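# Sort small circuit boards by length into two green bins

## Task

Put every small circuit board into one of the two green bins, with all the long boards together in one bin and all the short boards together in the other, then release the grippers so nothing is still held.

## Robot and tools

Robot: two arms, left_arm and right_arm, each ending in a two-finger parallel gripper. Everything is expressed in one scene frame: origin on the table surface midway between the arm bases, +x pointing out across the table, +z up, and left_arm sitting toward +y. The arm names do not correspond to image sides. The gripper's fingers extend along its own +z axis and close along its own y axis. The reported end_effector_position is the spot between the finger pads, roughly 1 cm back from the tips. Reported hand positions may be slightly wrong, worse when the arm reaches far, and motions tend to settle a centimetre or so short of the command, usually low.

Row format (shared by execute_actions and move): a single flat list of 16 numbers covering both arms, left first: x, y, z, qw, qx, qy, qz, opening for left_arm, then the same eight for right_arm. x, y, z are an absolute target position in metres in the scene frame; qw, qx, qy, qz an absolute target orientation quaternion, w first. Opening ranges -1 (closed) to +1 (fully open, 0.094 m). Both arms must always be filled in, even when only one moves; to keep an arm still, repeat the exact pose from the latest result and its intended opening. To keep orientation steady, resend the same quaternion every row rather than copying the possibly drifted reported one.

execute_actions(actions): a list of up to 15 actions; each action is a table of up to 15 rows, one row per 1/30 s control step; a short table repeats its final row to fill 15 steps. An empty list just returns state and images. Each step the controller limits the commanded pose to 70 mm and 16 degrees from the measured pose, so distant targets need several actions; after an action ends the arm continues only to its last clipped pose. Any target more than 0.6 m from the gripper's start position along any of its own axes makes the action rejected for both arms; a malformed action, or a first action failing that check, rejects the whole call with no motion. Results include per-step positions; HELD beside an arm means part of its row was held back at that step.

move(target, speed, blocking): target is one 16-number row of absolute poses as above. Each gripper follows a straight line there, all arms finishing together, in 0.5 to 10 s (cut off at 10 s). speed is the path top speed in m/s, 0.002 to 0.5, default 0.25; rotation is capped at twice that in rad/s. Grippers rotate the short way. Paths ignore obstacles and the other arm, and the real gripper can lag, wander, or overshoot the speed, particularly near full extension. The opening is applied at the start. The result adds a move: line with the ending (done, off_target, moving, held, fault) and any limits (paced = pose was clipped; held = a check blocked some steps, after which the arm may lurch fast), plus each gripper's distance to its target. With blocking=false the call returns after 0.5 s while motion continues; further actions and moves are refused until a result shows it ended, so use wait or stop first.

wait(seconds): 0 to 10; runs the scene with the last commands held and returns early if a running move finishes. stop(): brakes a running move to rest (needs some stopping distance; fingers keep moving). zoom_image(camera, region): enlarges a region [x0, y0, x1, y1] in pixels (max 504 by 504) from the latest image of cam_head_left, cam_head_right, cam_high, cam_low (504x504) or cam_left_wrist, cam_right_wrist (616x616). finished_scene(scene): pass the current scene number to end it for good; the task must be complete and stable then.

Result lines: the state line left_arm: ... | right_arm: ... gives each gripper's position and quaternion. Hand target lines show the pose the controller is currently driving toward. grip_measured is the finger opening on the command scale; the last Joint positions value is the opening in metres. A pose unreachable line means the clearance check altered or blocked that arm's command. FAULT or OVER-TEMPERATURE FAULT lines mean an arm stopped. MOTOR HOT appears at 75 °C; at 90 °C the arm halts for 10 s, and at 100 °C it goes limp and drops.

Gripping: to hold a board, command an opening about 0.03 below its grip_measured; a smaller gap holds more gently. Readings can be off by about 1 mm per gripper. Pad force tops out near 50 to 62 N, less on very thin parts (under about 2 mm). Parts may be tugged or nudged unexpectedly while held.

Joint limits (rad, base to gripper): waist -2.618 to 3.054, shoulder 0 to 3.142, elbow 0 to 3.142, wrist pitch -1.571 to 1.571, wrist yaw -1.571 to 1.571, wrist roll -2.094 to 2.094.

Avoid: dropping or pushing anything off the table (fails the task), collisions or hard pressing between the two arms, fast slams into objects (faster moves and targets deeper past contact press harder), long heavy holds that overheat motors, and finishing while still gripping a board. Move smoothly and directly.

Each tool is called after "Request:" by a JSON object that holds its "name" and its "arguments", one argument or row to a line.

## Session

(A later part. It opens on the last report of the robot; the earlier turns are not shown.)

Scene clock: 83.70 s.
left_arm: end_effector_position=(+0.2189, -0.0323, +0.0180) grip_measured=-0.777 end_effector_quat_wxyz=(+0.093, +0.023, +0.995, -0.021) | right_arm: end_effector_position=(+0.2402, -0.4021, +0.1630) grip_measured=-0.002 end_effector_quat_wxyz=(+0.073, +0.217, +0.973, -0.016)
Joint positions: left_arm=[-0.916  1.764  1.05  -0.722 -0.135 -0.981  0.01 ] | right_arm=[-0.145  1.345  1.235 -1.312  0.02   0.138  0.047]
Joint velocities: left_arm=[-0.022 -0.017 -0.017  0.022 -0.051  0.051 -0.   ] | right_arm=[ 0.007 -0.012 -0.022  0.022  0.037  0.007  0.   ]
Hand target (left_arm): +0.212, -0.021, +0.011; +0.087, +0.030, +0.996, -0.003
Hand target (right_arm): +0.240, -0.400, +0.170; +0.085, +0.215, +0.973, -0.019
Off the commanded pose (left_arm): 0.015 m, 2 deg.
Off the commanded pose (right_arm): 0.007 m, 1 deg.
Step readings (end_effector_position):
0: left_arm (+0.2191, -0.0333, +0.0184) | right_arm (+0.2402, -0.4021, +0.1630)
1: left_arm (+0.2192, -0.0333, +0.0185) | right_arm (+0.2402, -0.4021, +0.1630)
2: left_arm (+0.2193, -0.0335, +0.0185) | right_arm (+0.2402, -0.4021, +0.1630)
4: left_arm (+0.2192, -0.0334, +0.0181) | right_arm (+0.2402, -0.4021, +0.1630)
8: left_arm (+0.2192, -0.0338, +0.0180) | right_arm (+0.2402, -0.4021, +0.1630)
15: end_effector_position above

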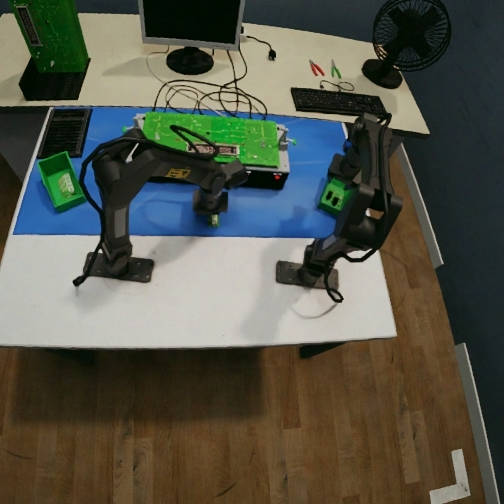

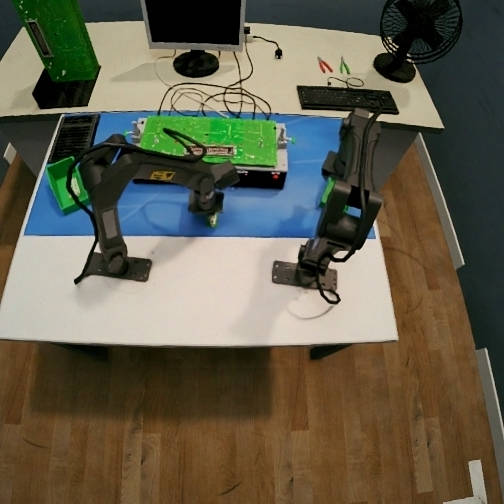

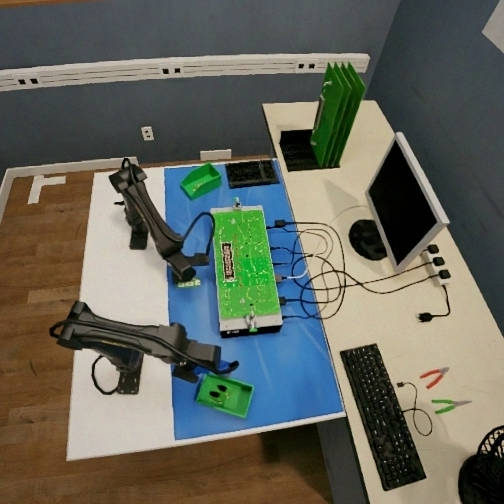

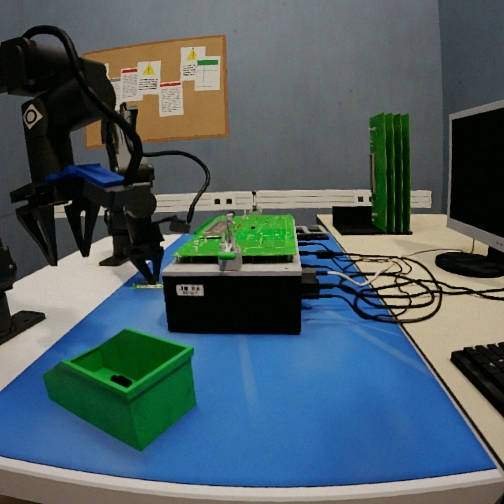

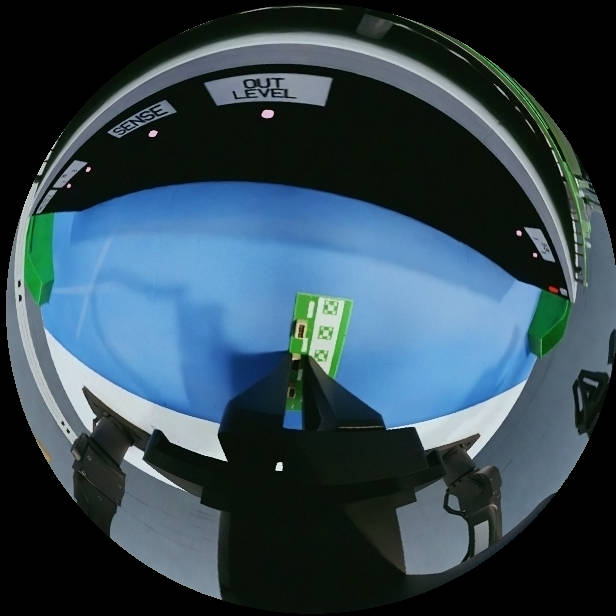

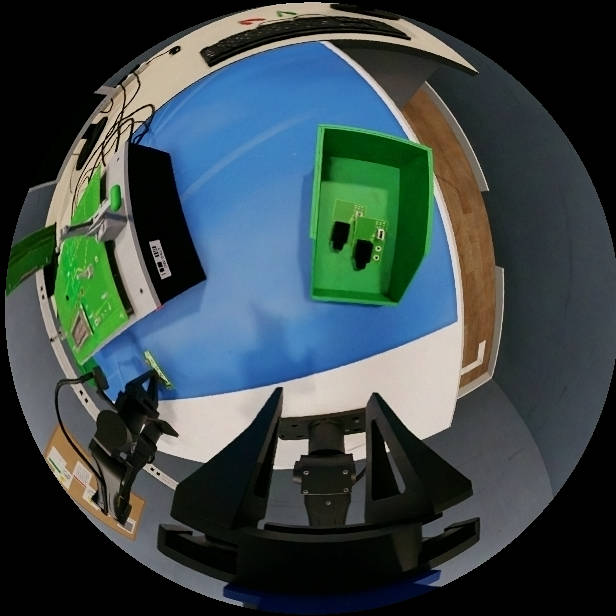

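Request:
{"name": "execute_actions", "arguments": {
  "actions": [
    [[0.212,-0.021,0.011,0.087,0.03,0.996,-0.003,-0.80,0.24,-0.40,0.17,0.085,0.215,0.972,-0.019,0.0],[0.212,-0.021,0.011,0.087,0.03,0.996,-0.003,-0.82,0.24,-0.40,0.17,0.085,0.215,0.972,-0.019,0.0],[0.212,-0.021,0.011,0.087,0.03,0.996,-0.003,-0.84,0.24,-0.40,0.17,0.085,0.215,0.972,-0.019,0.0],[0.212,-0.021,0.011,0.087,0.03,0.996,-0.003,-0.86,0.24,-0.40,0.17,0.085,0.215,0.972,-0.019,0.0],[0.212,-0.021,0.011,0.087,0.03,0.996,-0.003,-0.88,0.24,-0.40,0.17,0.085,0.215,0.972,-0.019,0.0],[0.212,-0.021,0.011,0.087,0.03,0.996,-0.003,-0.90,0.24,-0.40,0.17,0.085,0.215,0.972,-0.019,0.0],[0.212,-0.021,0.011,0.087,0.03,0.996,-0.003,-0.915,0.24,-0.40,0.17,0.085,0.215,0.972,-0.019,0.0],[0.212,-0.021,0.011,0.087,0.03,0.996,-0.003,-0.93,0.24,-0.40,0.17,0.085,0.215,0.972,-0.019,0.0],[0.212,-0.021,0.011,0.087,0.03,0.996,-0.003,-0.945,0.24,-0.40,0.17,0.085,0.215,0.972,-0.019,0.0],[0.212,-0.021,0.011,0.087,0.03,0.996,-0.003,-0.96,0.24,-0.40,0.17,0.085,0.215,0.972,-0.019,0.0]]
  ]
}}

Scene clock: 85.53 s.
left_arm: end_effector_position=(+0.2192, -0.0312, +0.0180) grip_measured=-0.941 end_effector_quat_wxyz=(+0.094, +0.023, +0.995, -0.019) | right_arm: end_effector_position=(+0.2402, -0.4021, +0.1630) grip_measured=-0.002 end_effector_quat_wxyz=(+0.073, +0.217, +0.973, -0.016)
Joint positions: left_arm=[-0.916  1.764  1.05  -0.725 -0.139 -0.981  0.003] | right_arm=[-0.145  1.345  1.235 -1.312  0.02   0.138  0.047]
Joint velocities: left_arm=[ 0.007  0.002  0.002  0.007  0.037 -0.037 -0.001] | right_arm=[-0.007  0.002 -0.007 -0.051 -0.022  0.007 -0.   ]
Hand target (left_arm): +0.212, -0.021, +0.011; +0.087, +0.030, +0.996, -0.003
Hand target (right_arm): +0.240, -0.400, +0.170; +0.085, +0.215, +0.973, -0.019
Off the commanded pose (left_arm): 0.014 m, 2 deg.
Off the commanded pose (right_arm): 0.007 m, 1 deg.
Step readings (end_effector_position):
0: left_arm (+0.2189, -0.0323, +0.0180) | right_arm (+0.2402, -0.4021, +0.1630)
1: left_arm (+0.2189, -0.0323, +0.0180) | right_arm (+0.2402, -0.4021, +0.1630)
2: left_arm (+0.2190, -0.0322, +0.0180) | right_arm (+0.2402, -0.4021, +0.1630)
4: left_arm (+0.2191, -0.0318, +0.0180) | right_arm (+0.2402, -0.4021, +0.1630)
8: left_arm (+0.2192, -0.0312, +0.0180) | right_arm (+0.2402, -0.4021, +0.1630)
15: end_effector_position above

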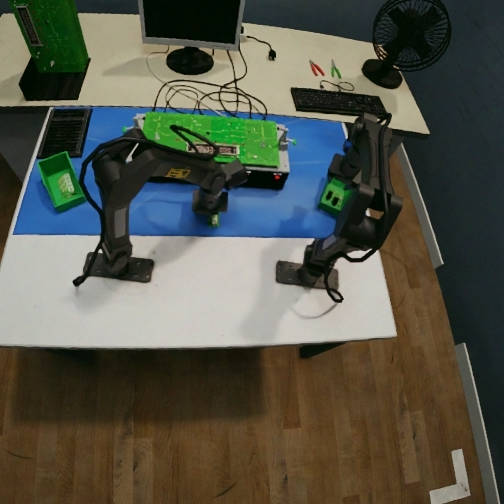

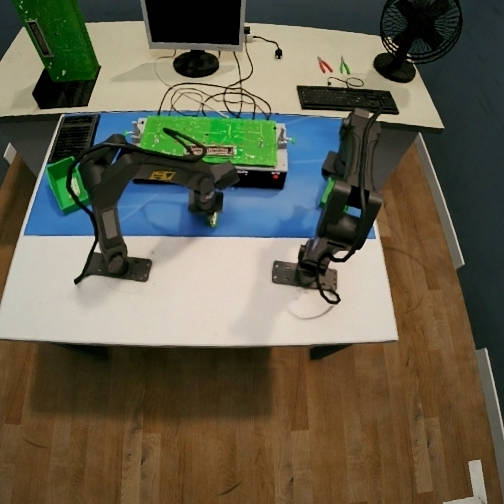

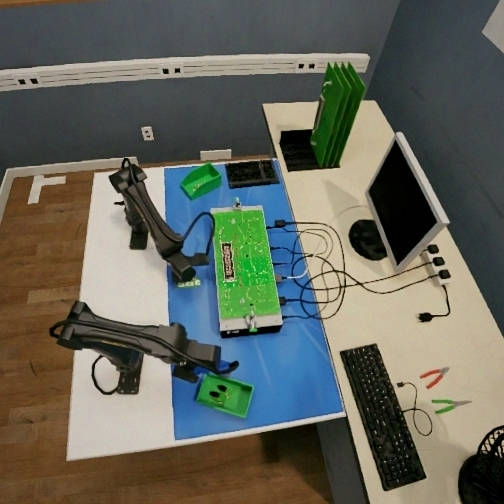

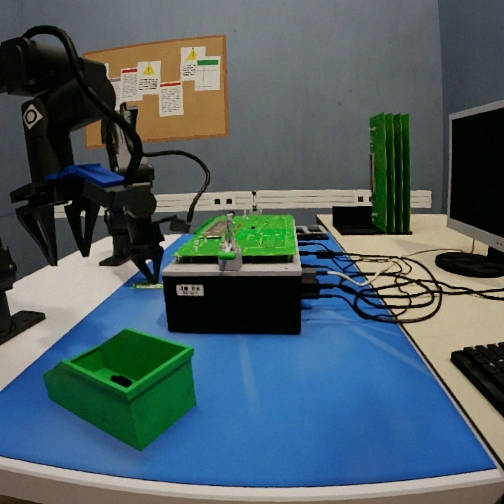

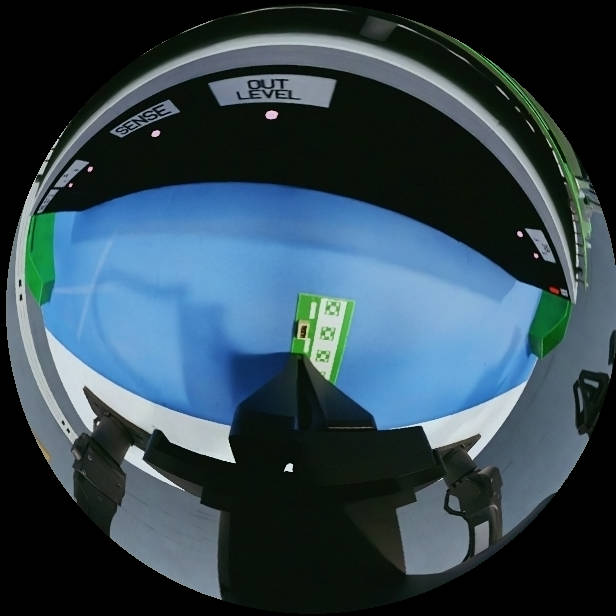

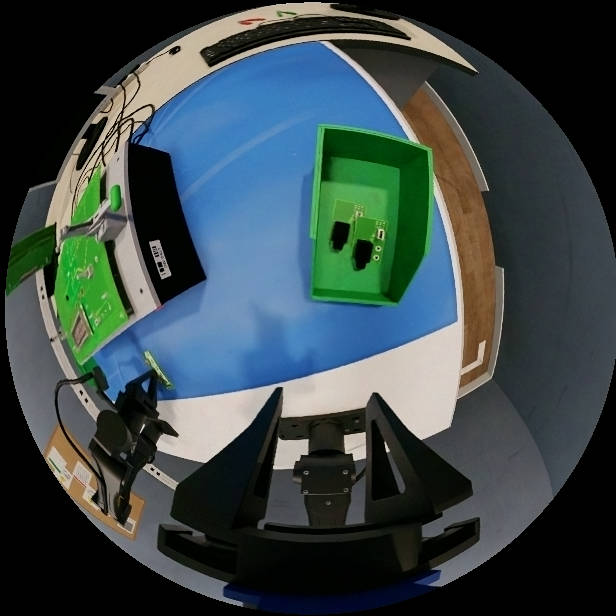

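Request:
{"name": "move", "arguments": {
  "target": [0.215,-0.025,0.07,0.087,0.03,0.996,-0.003,-0.96,0.24,-0.40,0.17,0.085,0.215,0.972,-0.019,0.0],
  "speed": 0.12
}}

Scene clock: 86.77 s.
left_arm: end_effector_position=(+0.2138, -0.0221, +0.0609) grip_measured=-0.942 end_effector_quat_wxyz=(+0.082, +0.025, +0.996, +0.001) | right_arm: end_effector_position=(+0.2402, -0.4021, +0.1630) grip_measured=-0.002 end_effector_quat_wxyz=(+0.073, +0.217, +0.973, -0.016)
Joint positions: left_arm=[-0.916  1.702  1.165 -0.949 -0.139 -0.981  0.003] | right_arm=[-0.145  1.345  1.235 -1.312  0.02   0.138  0.047]
Joint velocities: left_arm=[-0.017 -0.007 -0.007  0.022 -0.066 -0.066 -0.001] | right_arm=[-0.007 -0.002 -0.027 -0.007  0.037 -0.022 -0.001]
Hand target (left_arm): +0.215, -0.024, +0.070; +0.087, +0.030, +0.996, -0.003
Hand target (right_arm): +0.240, -0.400, +0.170; +0.085, +0.215, +0.973, -0.019
Off the commanded pose (left_arm): 0.010 m, 1 deg.
Off the commanded pose (right_arm): 0.007 m, 1 deg.
move: done

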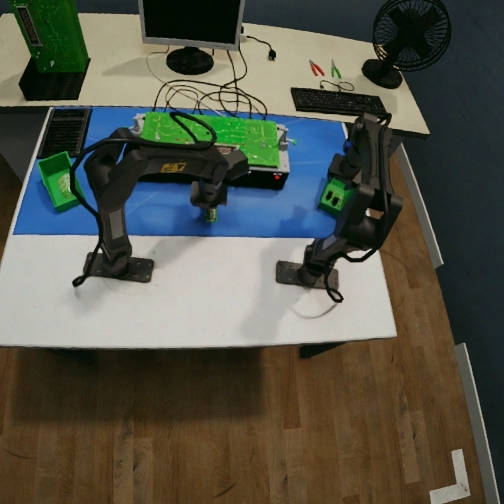

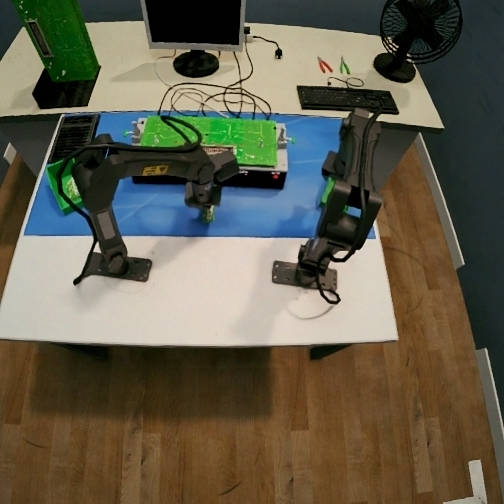

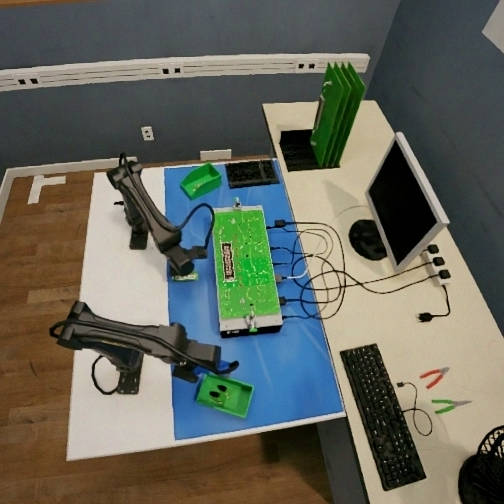

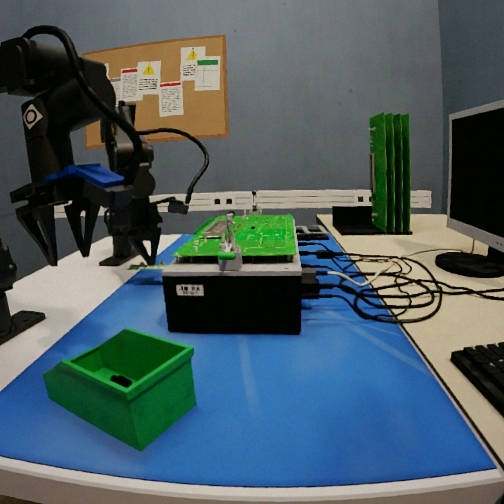

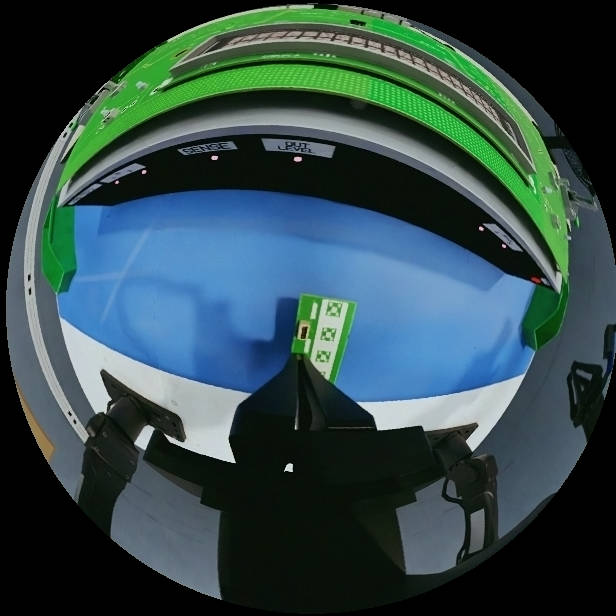

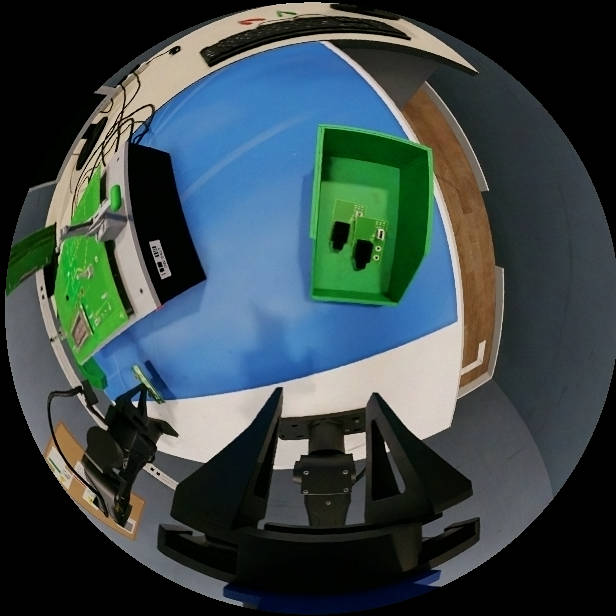

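Request:
{"name": "move", "arguments": {
  "target": [0.235,0.28,0.125,0.086,-0.12,0.989,0.01,-0.96,0.24,-0.40,0.17,0.085,0.215,0.972,-0.019,0.0],
  "speed": 0.3
}}

Request:
{"name": "move", "arguments": {
  "target": [0.326,0.452,0.118,0.085,-0.225,0.970,0.02,-0.96,0.24,-0.40,0.17,0.085,0.215,0.972,-0.019,0.0],
  "speed": 0.25
}}

Scene clock: 90.10 s.
left_arm: end_effector_position=(+0.2306, +0.2810, +0.1187) grip_measured=-0.942 end_effector_quat_wxyz=(+0.087, -0.121, +0.989, +0.022) | right_arm: end_effector_position=(+0.2402, -0.4021, +0.1630) grip_measured=-0.002 end_effector_quat_wxyz=(+0.073, +0.217, +0.973, -0.016)
Joint positions: left_arm=[ 0.301  1.138  0.918 -1.174 -0.034 -0.061  0.003] | right_arm=[-0.145  1.345  1.235 -1.312  0.02   0.138  0.047]
Joint velocities: left_arm=[-0.007 -0.002 -0.007  0.007  0.007  0.037 -0.001] | right_arm=[-0.002 -0.002 -0.022 -0.037  0.037 -0.051  0.001]
Hand target (left_arm): +0.233, +0.281, +0.124; +0.086, -0.120, +0.989, +0.018
Hand target (right_arm): +0.240, -0.400, +0.170; +0.085, +0.215, +0.973, -0.019
Off the commanded pose (left_arm): 0.008 m, 1 deg.
Off the commanded pose (right_arm): 0.007 m, 1 deg.
move: done

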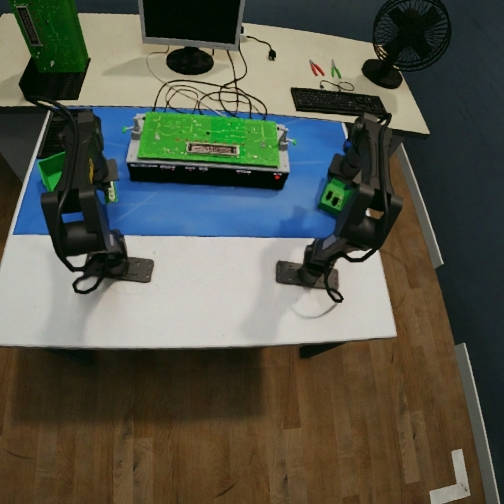

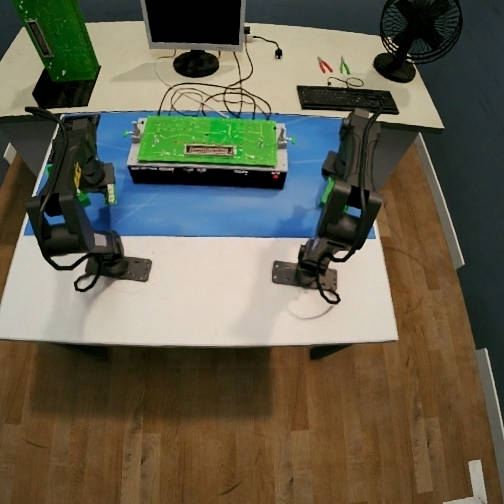

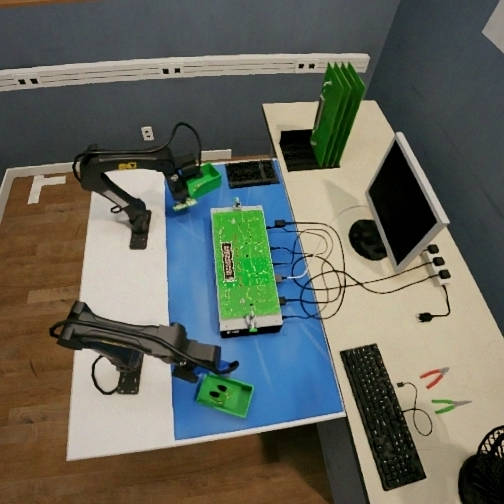

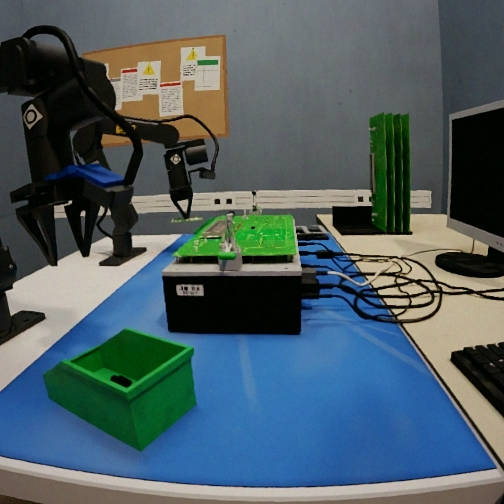

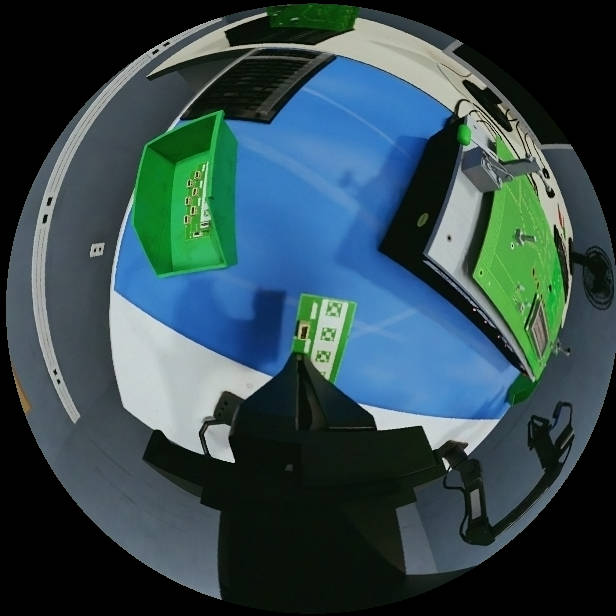

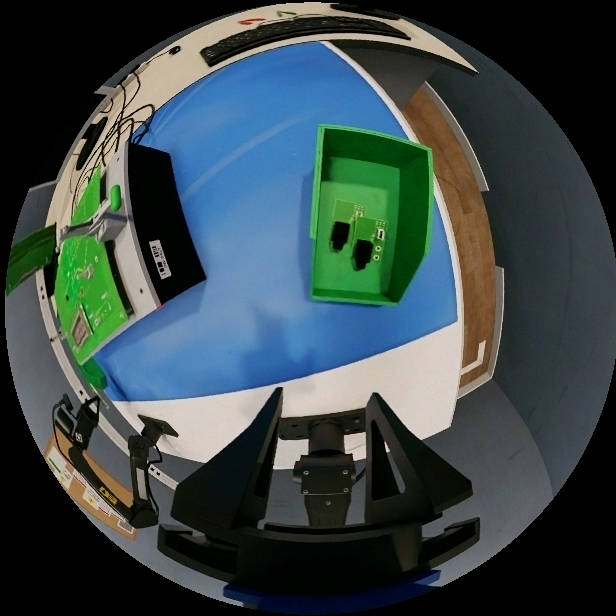

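Scene clock: 91.30 s.
left_arm: end_effector_position=(+0.3216, +0.4516, +0.1131) grip_measured=-0.942 end_effector_quat_wxyz=(+0.077, -0.230, +0.970, +0.026) | right_arm: end_effector_position=(+0.2402, -0.4021, +0.1630) grip_measured=-0.002 end_effector_quat_wxyz=(+0.073, +0.217, +0.973, -0.016)
Joint positions: left_arm=[ 0.758  1.762  1.444 -1.09   0.012  0.171  0.003] | right_arm=[-0.145  1.345  1.235 -1.312  0.02   0.138  0.047]
Joint velocities: left_arm=[-0.022 -0.017  0.002  0.022 -0.007  0.037  0.001] | right_arm=[ 0.002 -0.002 -0.002 -0.125 -0.051 -0.007  0.   ]
Hand target (left_arm): +0.325, +0.452, +0.120; +0.083, -0.225, +0.971, +0.022
Hand target (right_arm): +0.240, -0.400, +0.170; +0.085, +0.215, +0.973, -0.019
Off the commanded pose (left_arm): 0.007 m, 1 deg.
Off the commanded pose (right_arm): 0.007 m, 1 deg.
move: done

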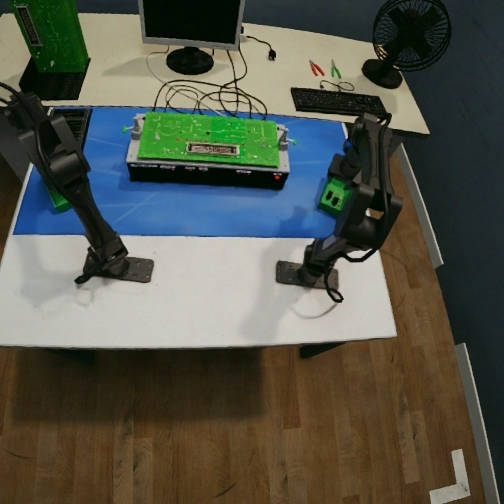

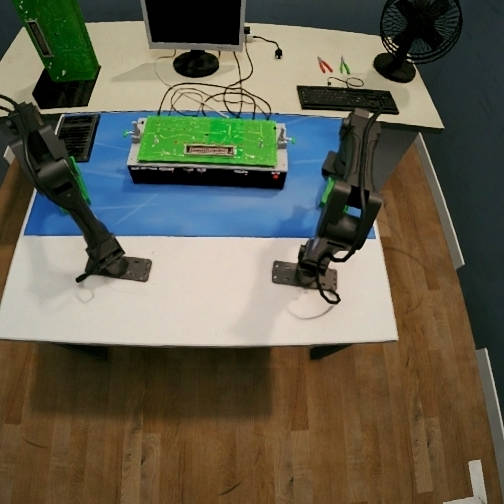

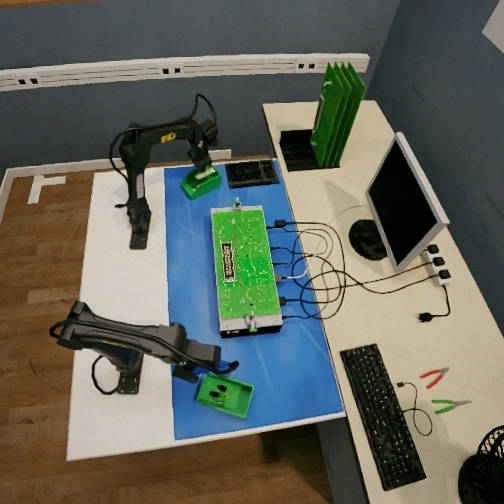

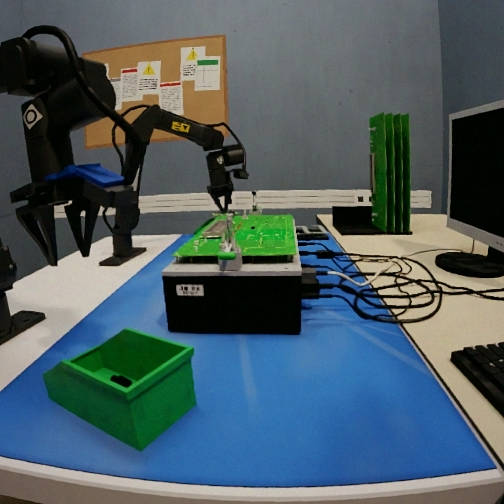

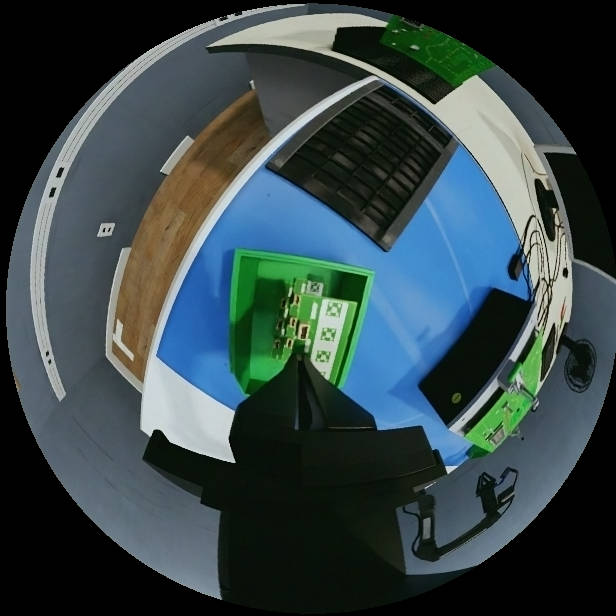

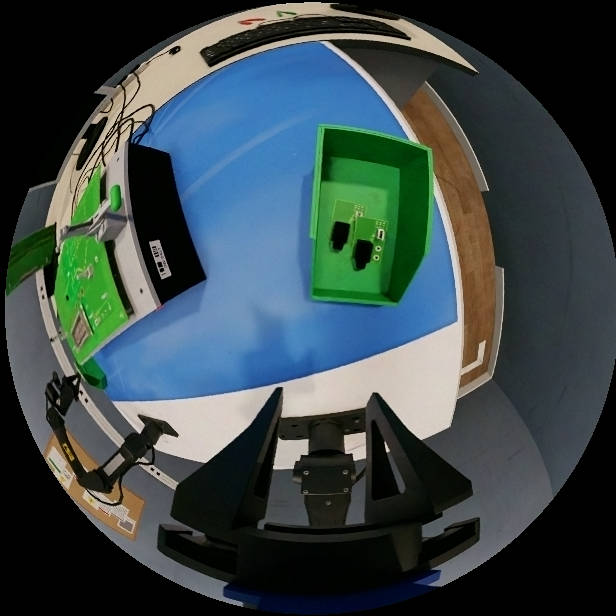

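Request:
{"name": "move", "arguments": {
  "target": [0.318,0.449,0.042,0.085,-0.225,0.970,0.02,-0.96,0.24,-0.40,0.17,0.085,0.215,0.972,-0.019,0.0],
  "speed": 0.08
}}

Request:
{"name": "zoom_image", "arguments": {
  "camera": "cam_left_wrist",
  "region": [170,230,450,440]
}}

Scene clock: 92.97 s.
left_arm: end_effector_position=(+0.3202, +0.4487, +0.0464) grip_measured=-0.942 end_effector_quat_wxyz=(+0.084, -0.225, +0.970, +0.025) | right_arm: end_effector_position=(+0.2402, -0.4021, +0.1630) grip_measured=-0.002 end_effector_quat_wxyz=(+0.073, +0.217, +0.973, -0.016)
Joint positions: left_arm=[ 0.758  1.794  1.21  -0.813  0.02   0.18   0.003] | right_arm=[-0.145  1.345  1.235 -1.312  0.02   0.138  0.047]
Joint velocities: left_arm=[-0.007  0.012  0.012  0.007 -0.066  0.022  0.001] | right_arm=[-0.002  0.002  0.012 -0.037 -0.037  0.066  0.   ]
Hand target (left_arm): +0.318, +0.449, +0.042; +0.085, -0.225, +0.970, +0.020
Hand target (right_arm): +0.240, -0.400, +0.170; +0.085, +0.215, +0.973, -0.019
Off the commanded pose (left_arm): 0.005 m, 1 deg.
Off the commanded pose (right_arm): 0.007 m, 1 deg.
move: done

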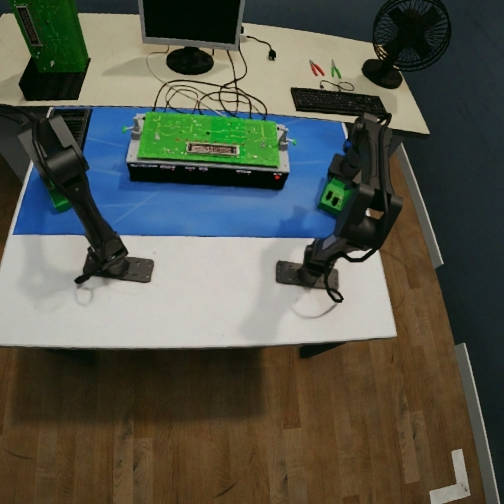

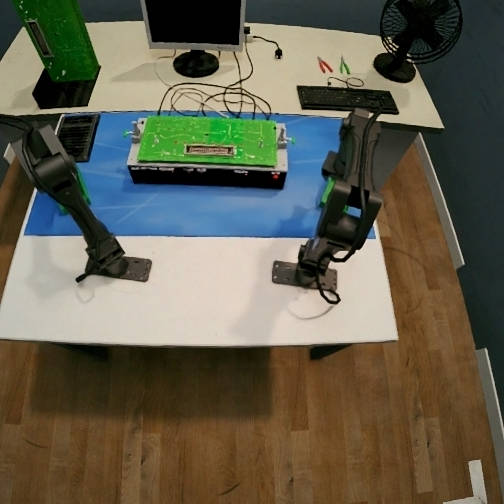

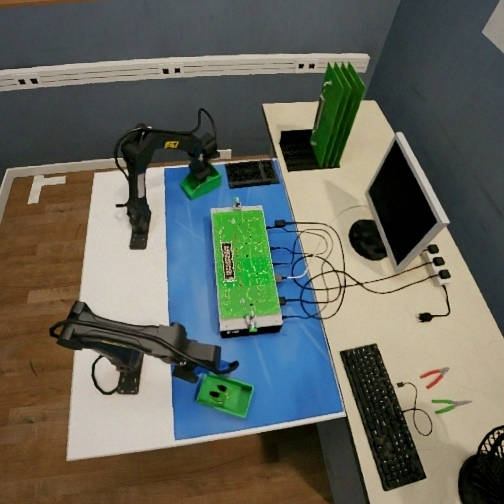

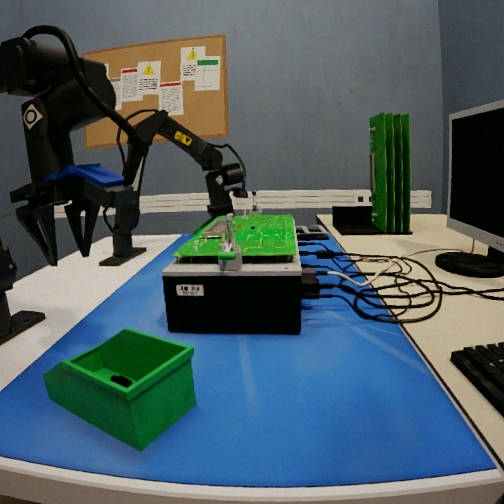

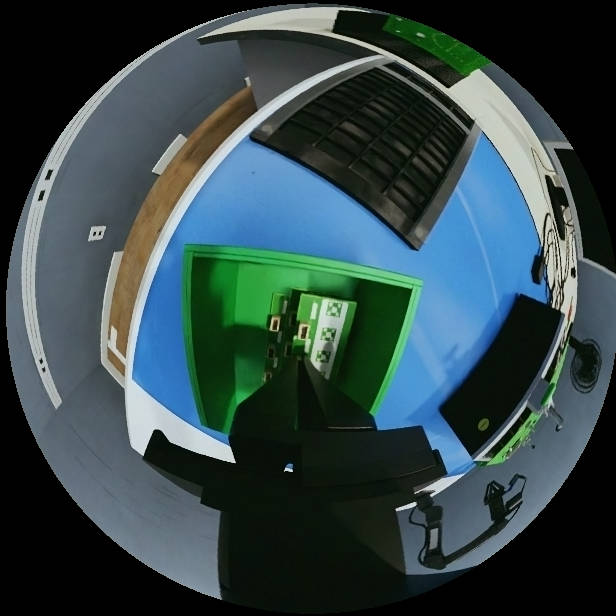

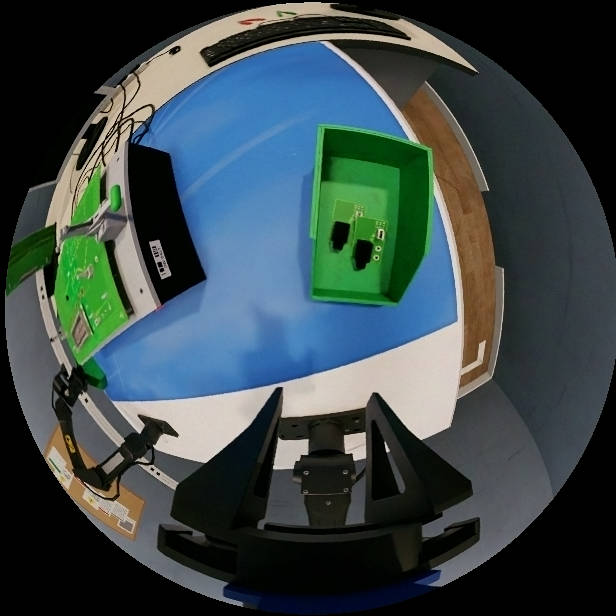

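Region (170, 230, 450, 440) of cam_left_wrist's 616x616 image, scaled by 1.800, with more detail than that image has; it fills the top 378 rows of this view, and the rest is white.

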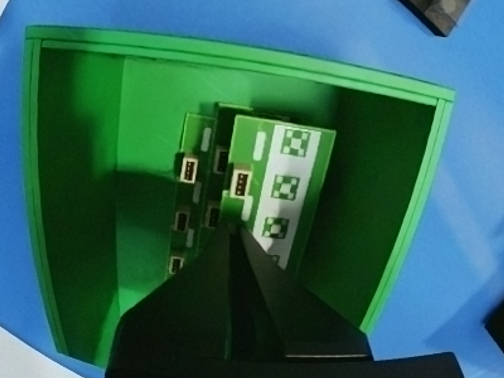

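Request:
{"name": "move", "arguments": {
  "target": [0.3175,0.4475,0.029,0.085,-0.225,0.970,0.02,-0.96,0.24,-0.40,0.17,0.085,0.215,0.972,-0.019,0.0],
  "speed": 0.04
}}

Request:
{"name": "zoom_image", "arguments": {
  "camera": "cam_left_wrist",
  "region": [170,230,450,440]
}}

Scene clock: 94.07 s.
left_arm: end_effector_position=(+0.3200, +0.4485, +0.0358) grip_measured=-0.942 end_effector_quat_wxyz=(+0.087, -0.225, +0.970, +0.027) | right_arm: end_effector_position=(+0.2402, -0.4021, +0.1630) grip_measured=-0.002 end_effector_quat_wxyz=(+0.073, +0.217, +0.973, -0.016)
Joint positions: left_arm=[ 0.758  1.801  1.173 -0.761  0.021  0.18   0.003] | right_arm=[-0.145  1.345  1.235 -1.312  0.02   0.138  0.047]
Joint velocities: left_arm=[-0.007 -0.007 -0.017  0.022  0.037  0.007  0.002] | right_arm=[ 0.002 -0.007  0.002 -0.022  0.081 -0.007 -0.   ]
Hand target (left_arm): +0.318, +0.448, +0.029; +0.085, -0.225, +0.970, +0.020
Hand target (right_arm): +0.240, -0.400, +0.170; +0.085, +0.215, +0.973, -0.019
Off the commanded pose (left_arm): 0.007 m, 1 deg.
Off the commanded pose (right_arm): 0.007 m, 1 deg.
move: done

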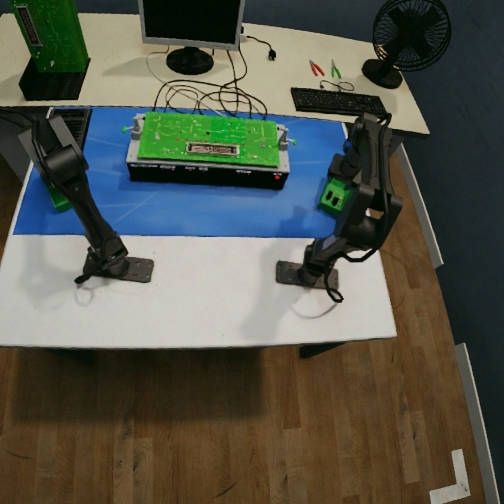

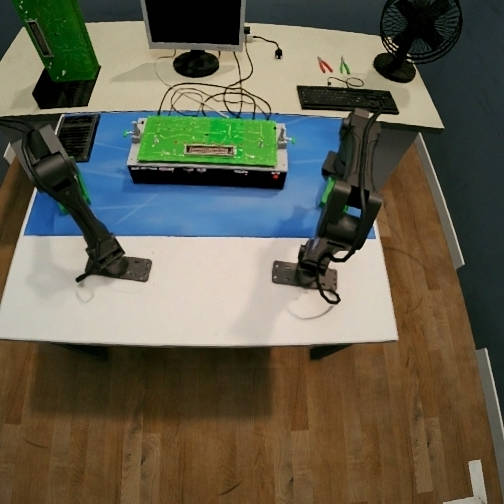

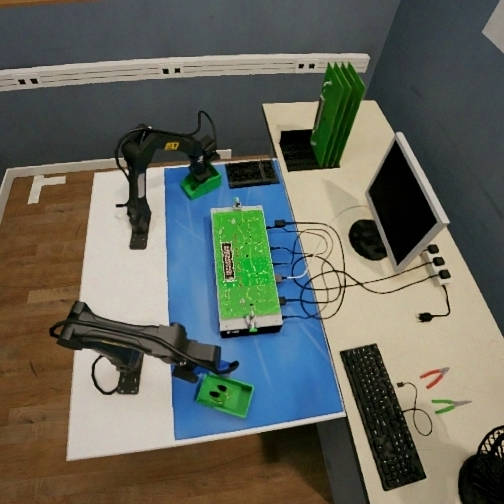

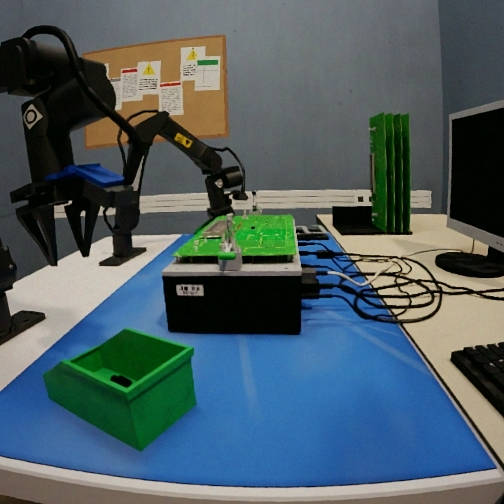

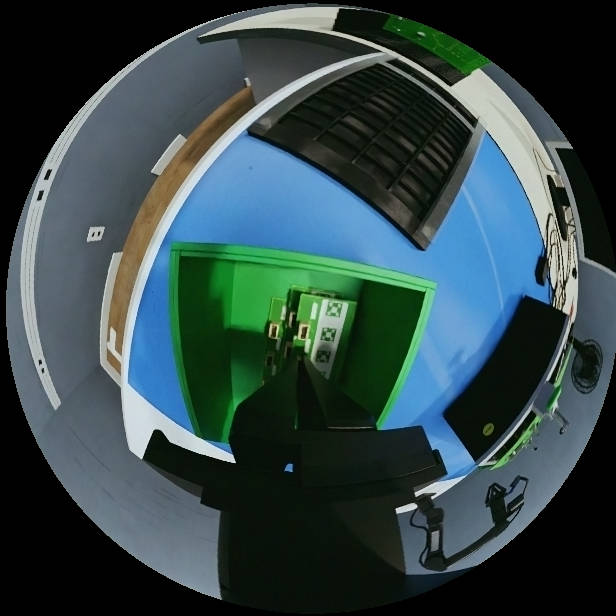

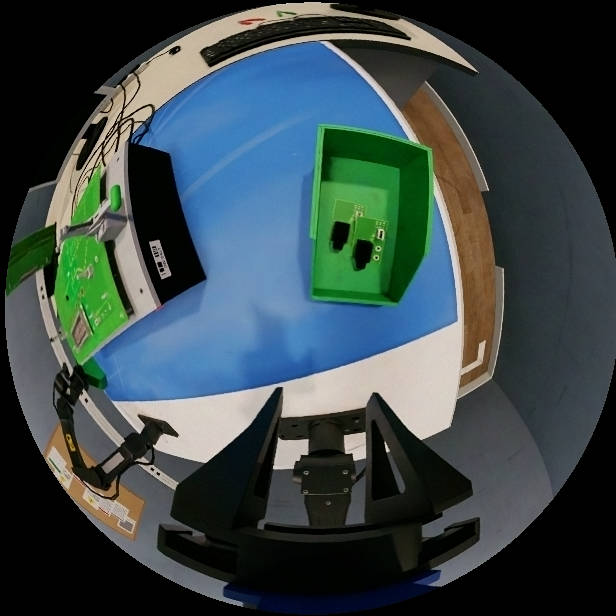

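Region (170, 230, 450, 440) of cam_left_wrist's 616x616 image, scaled by 1.800, with more detail than that image has; it fills the top 378 rows of this view, and the rest is white.

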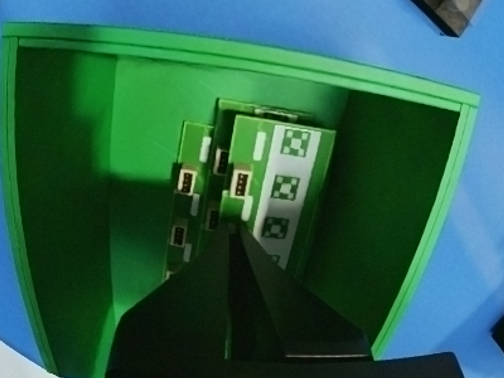

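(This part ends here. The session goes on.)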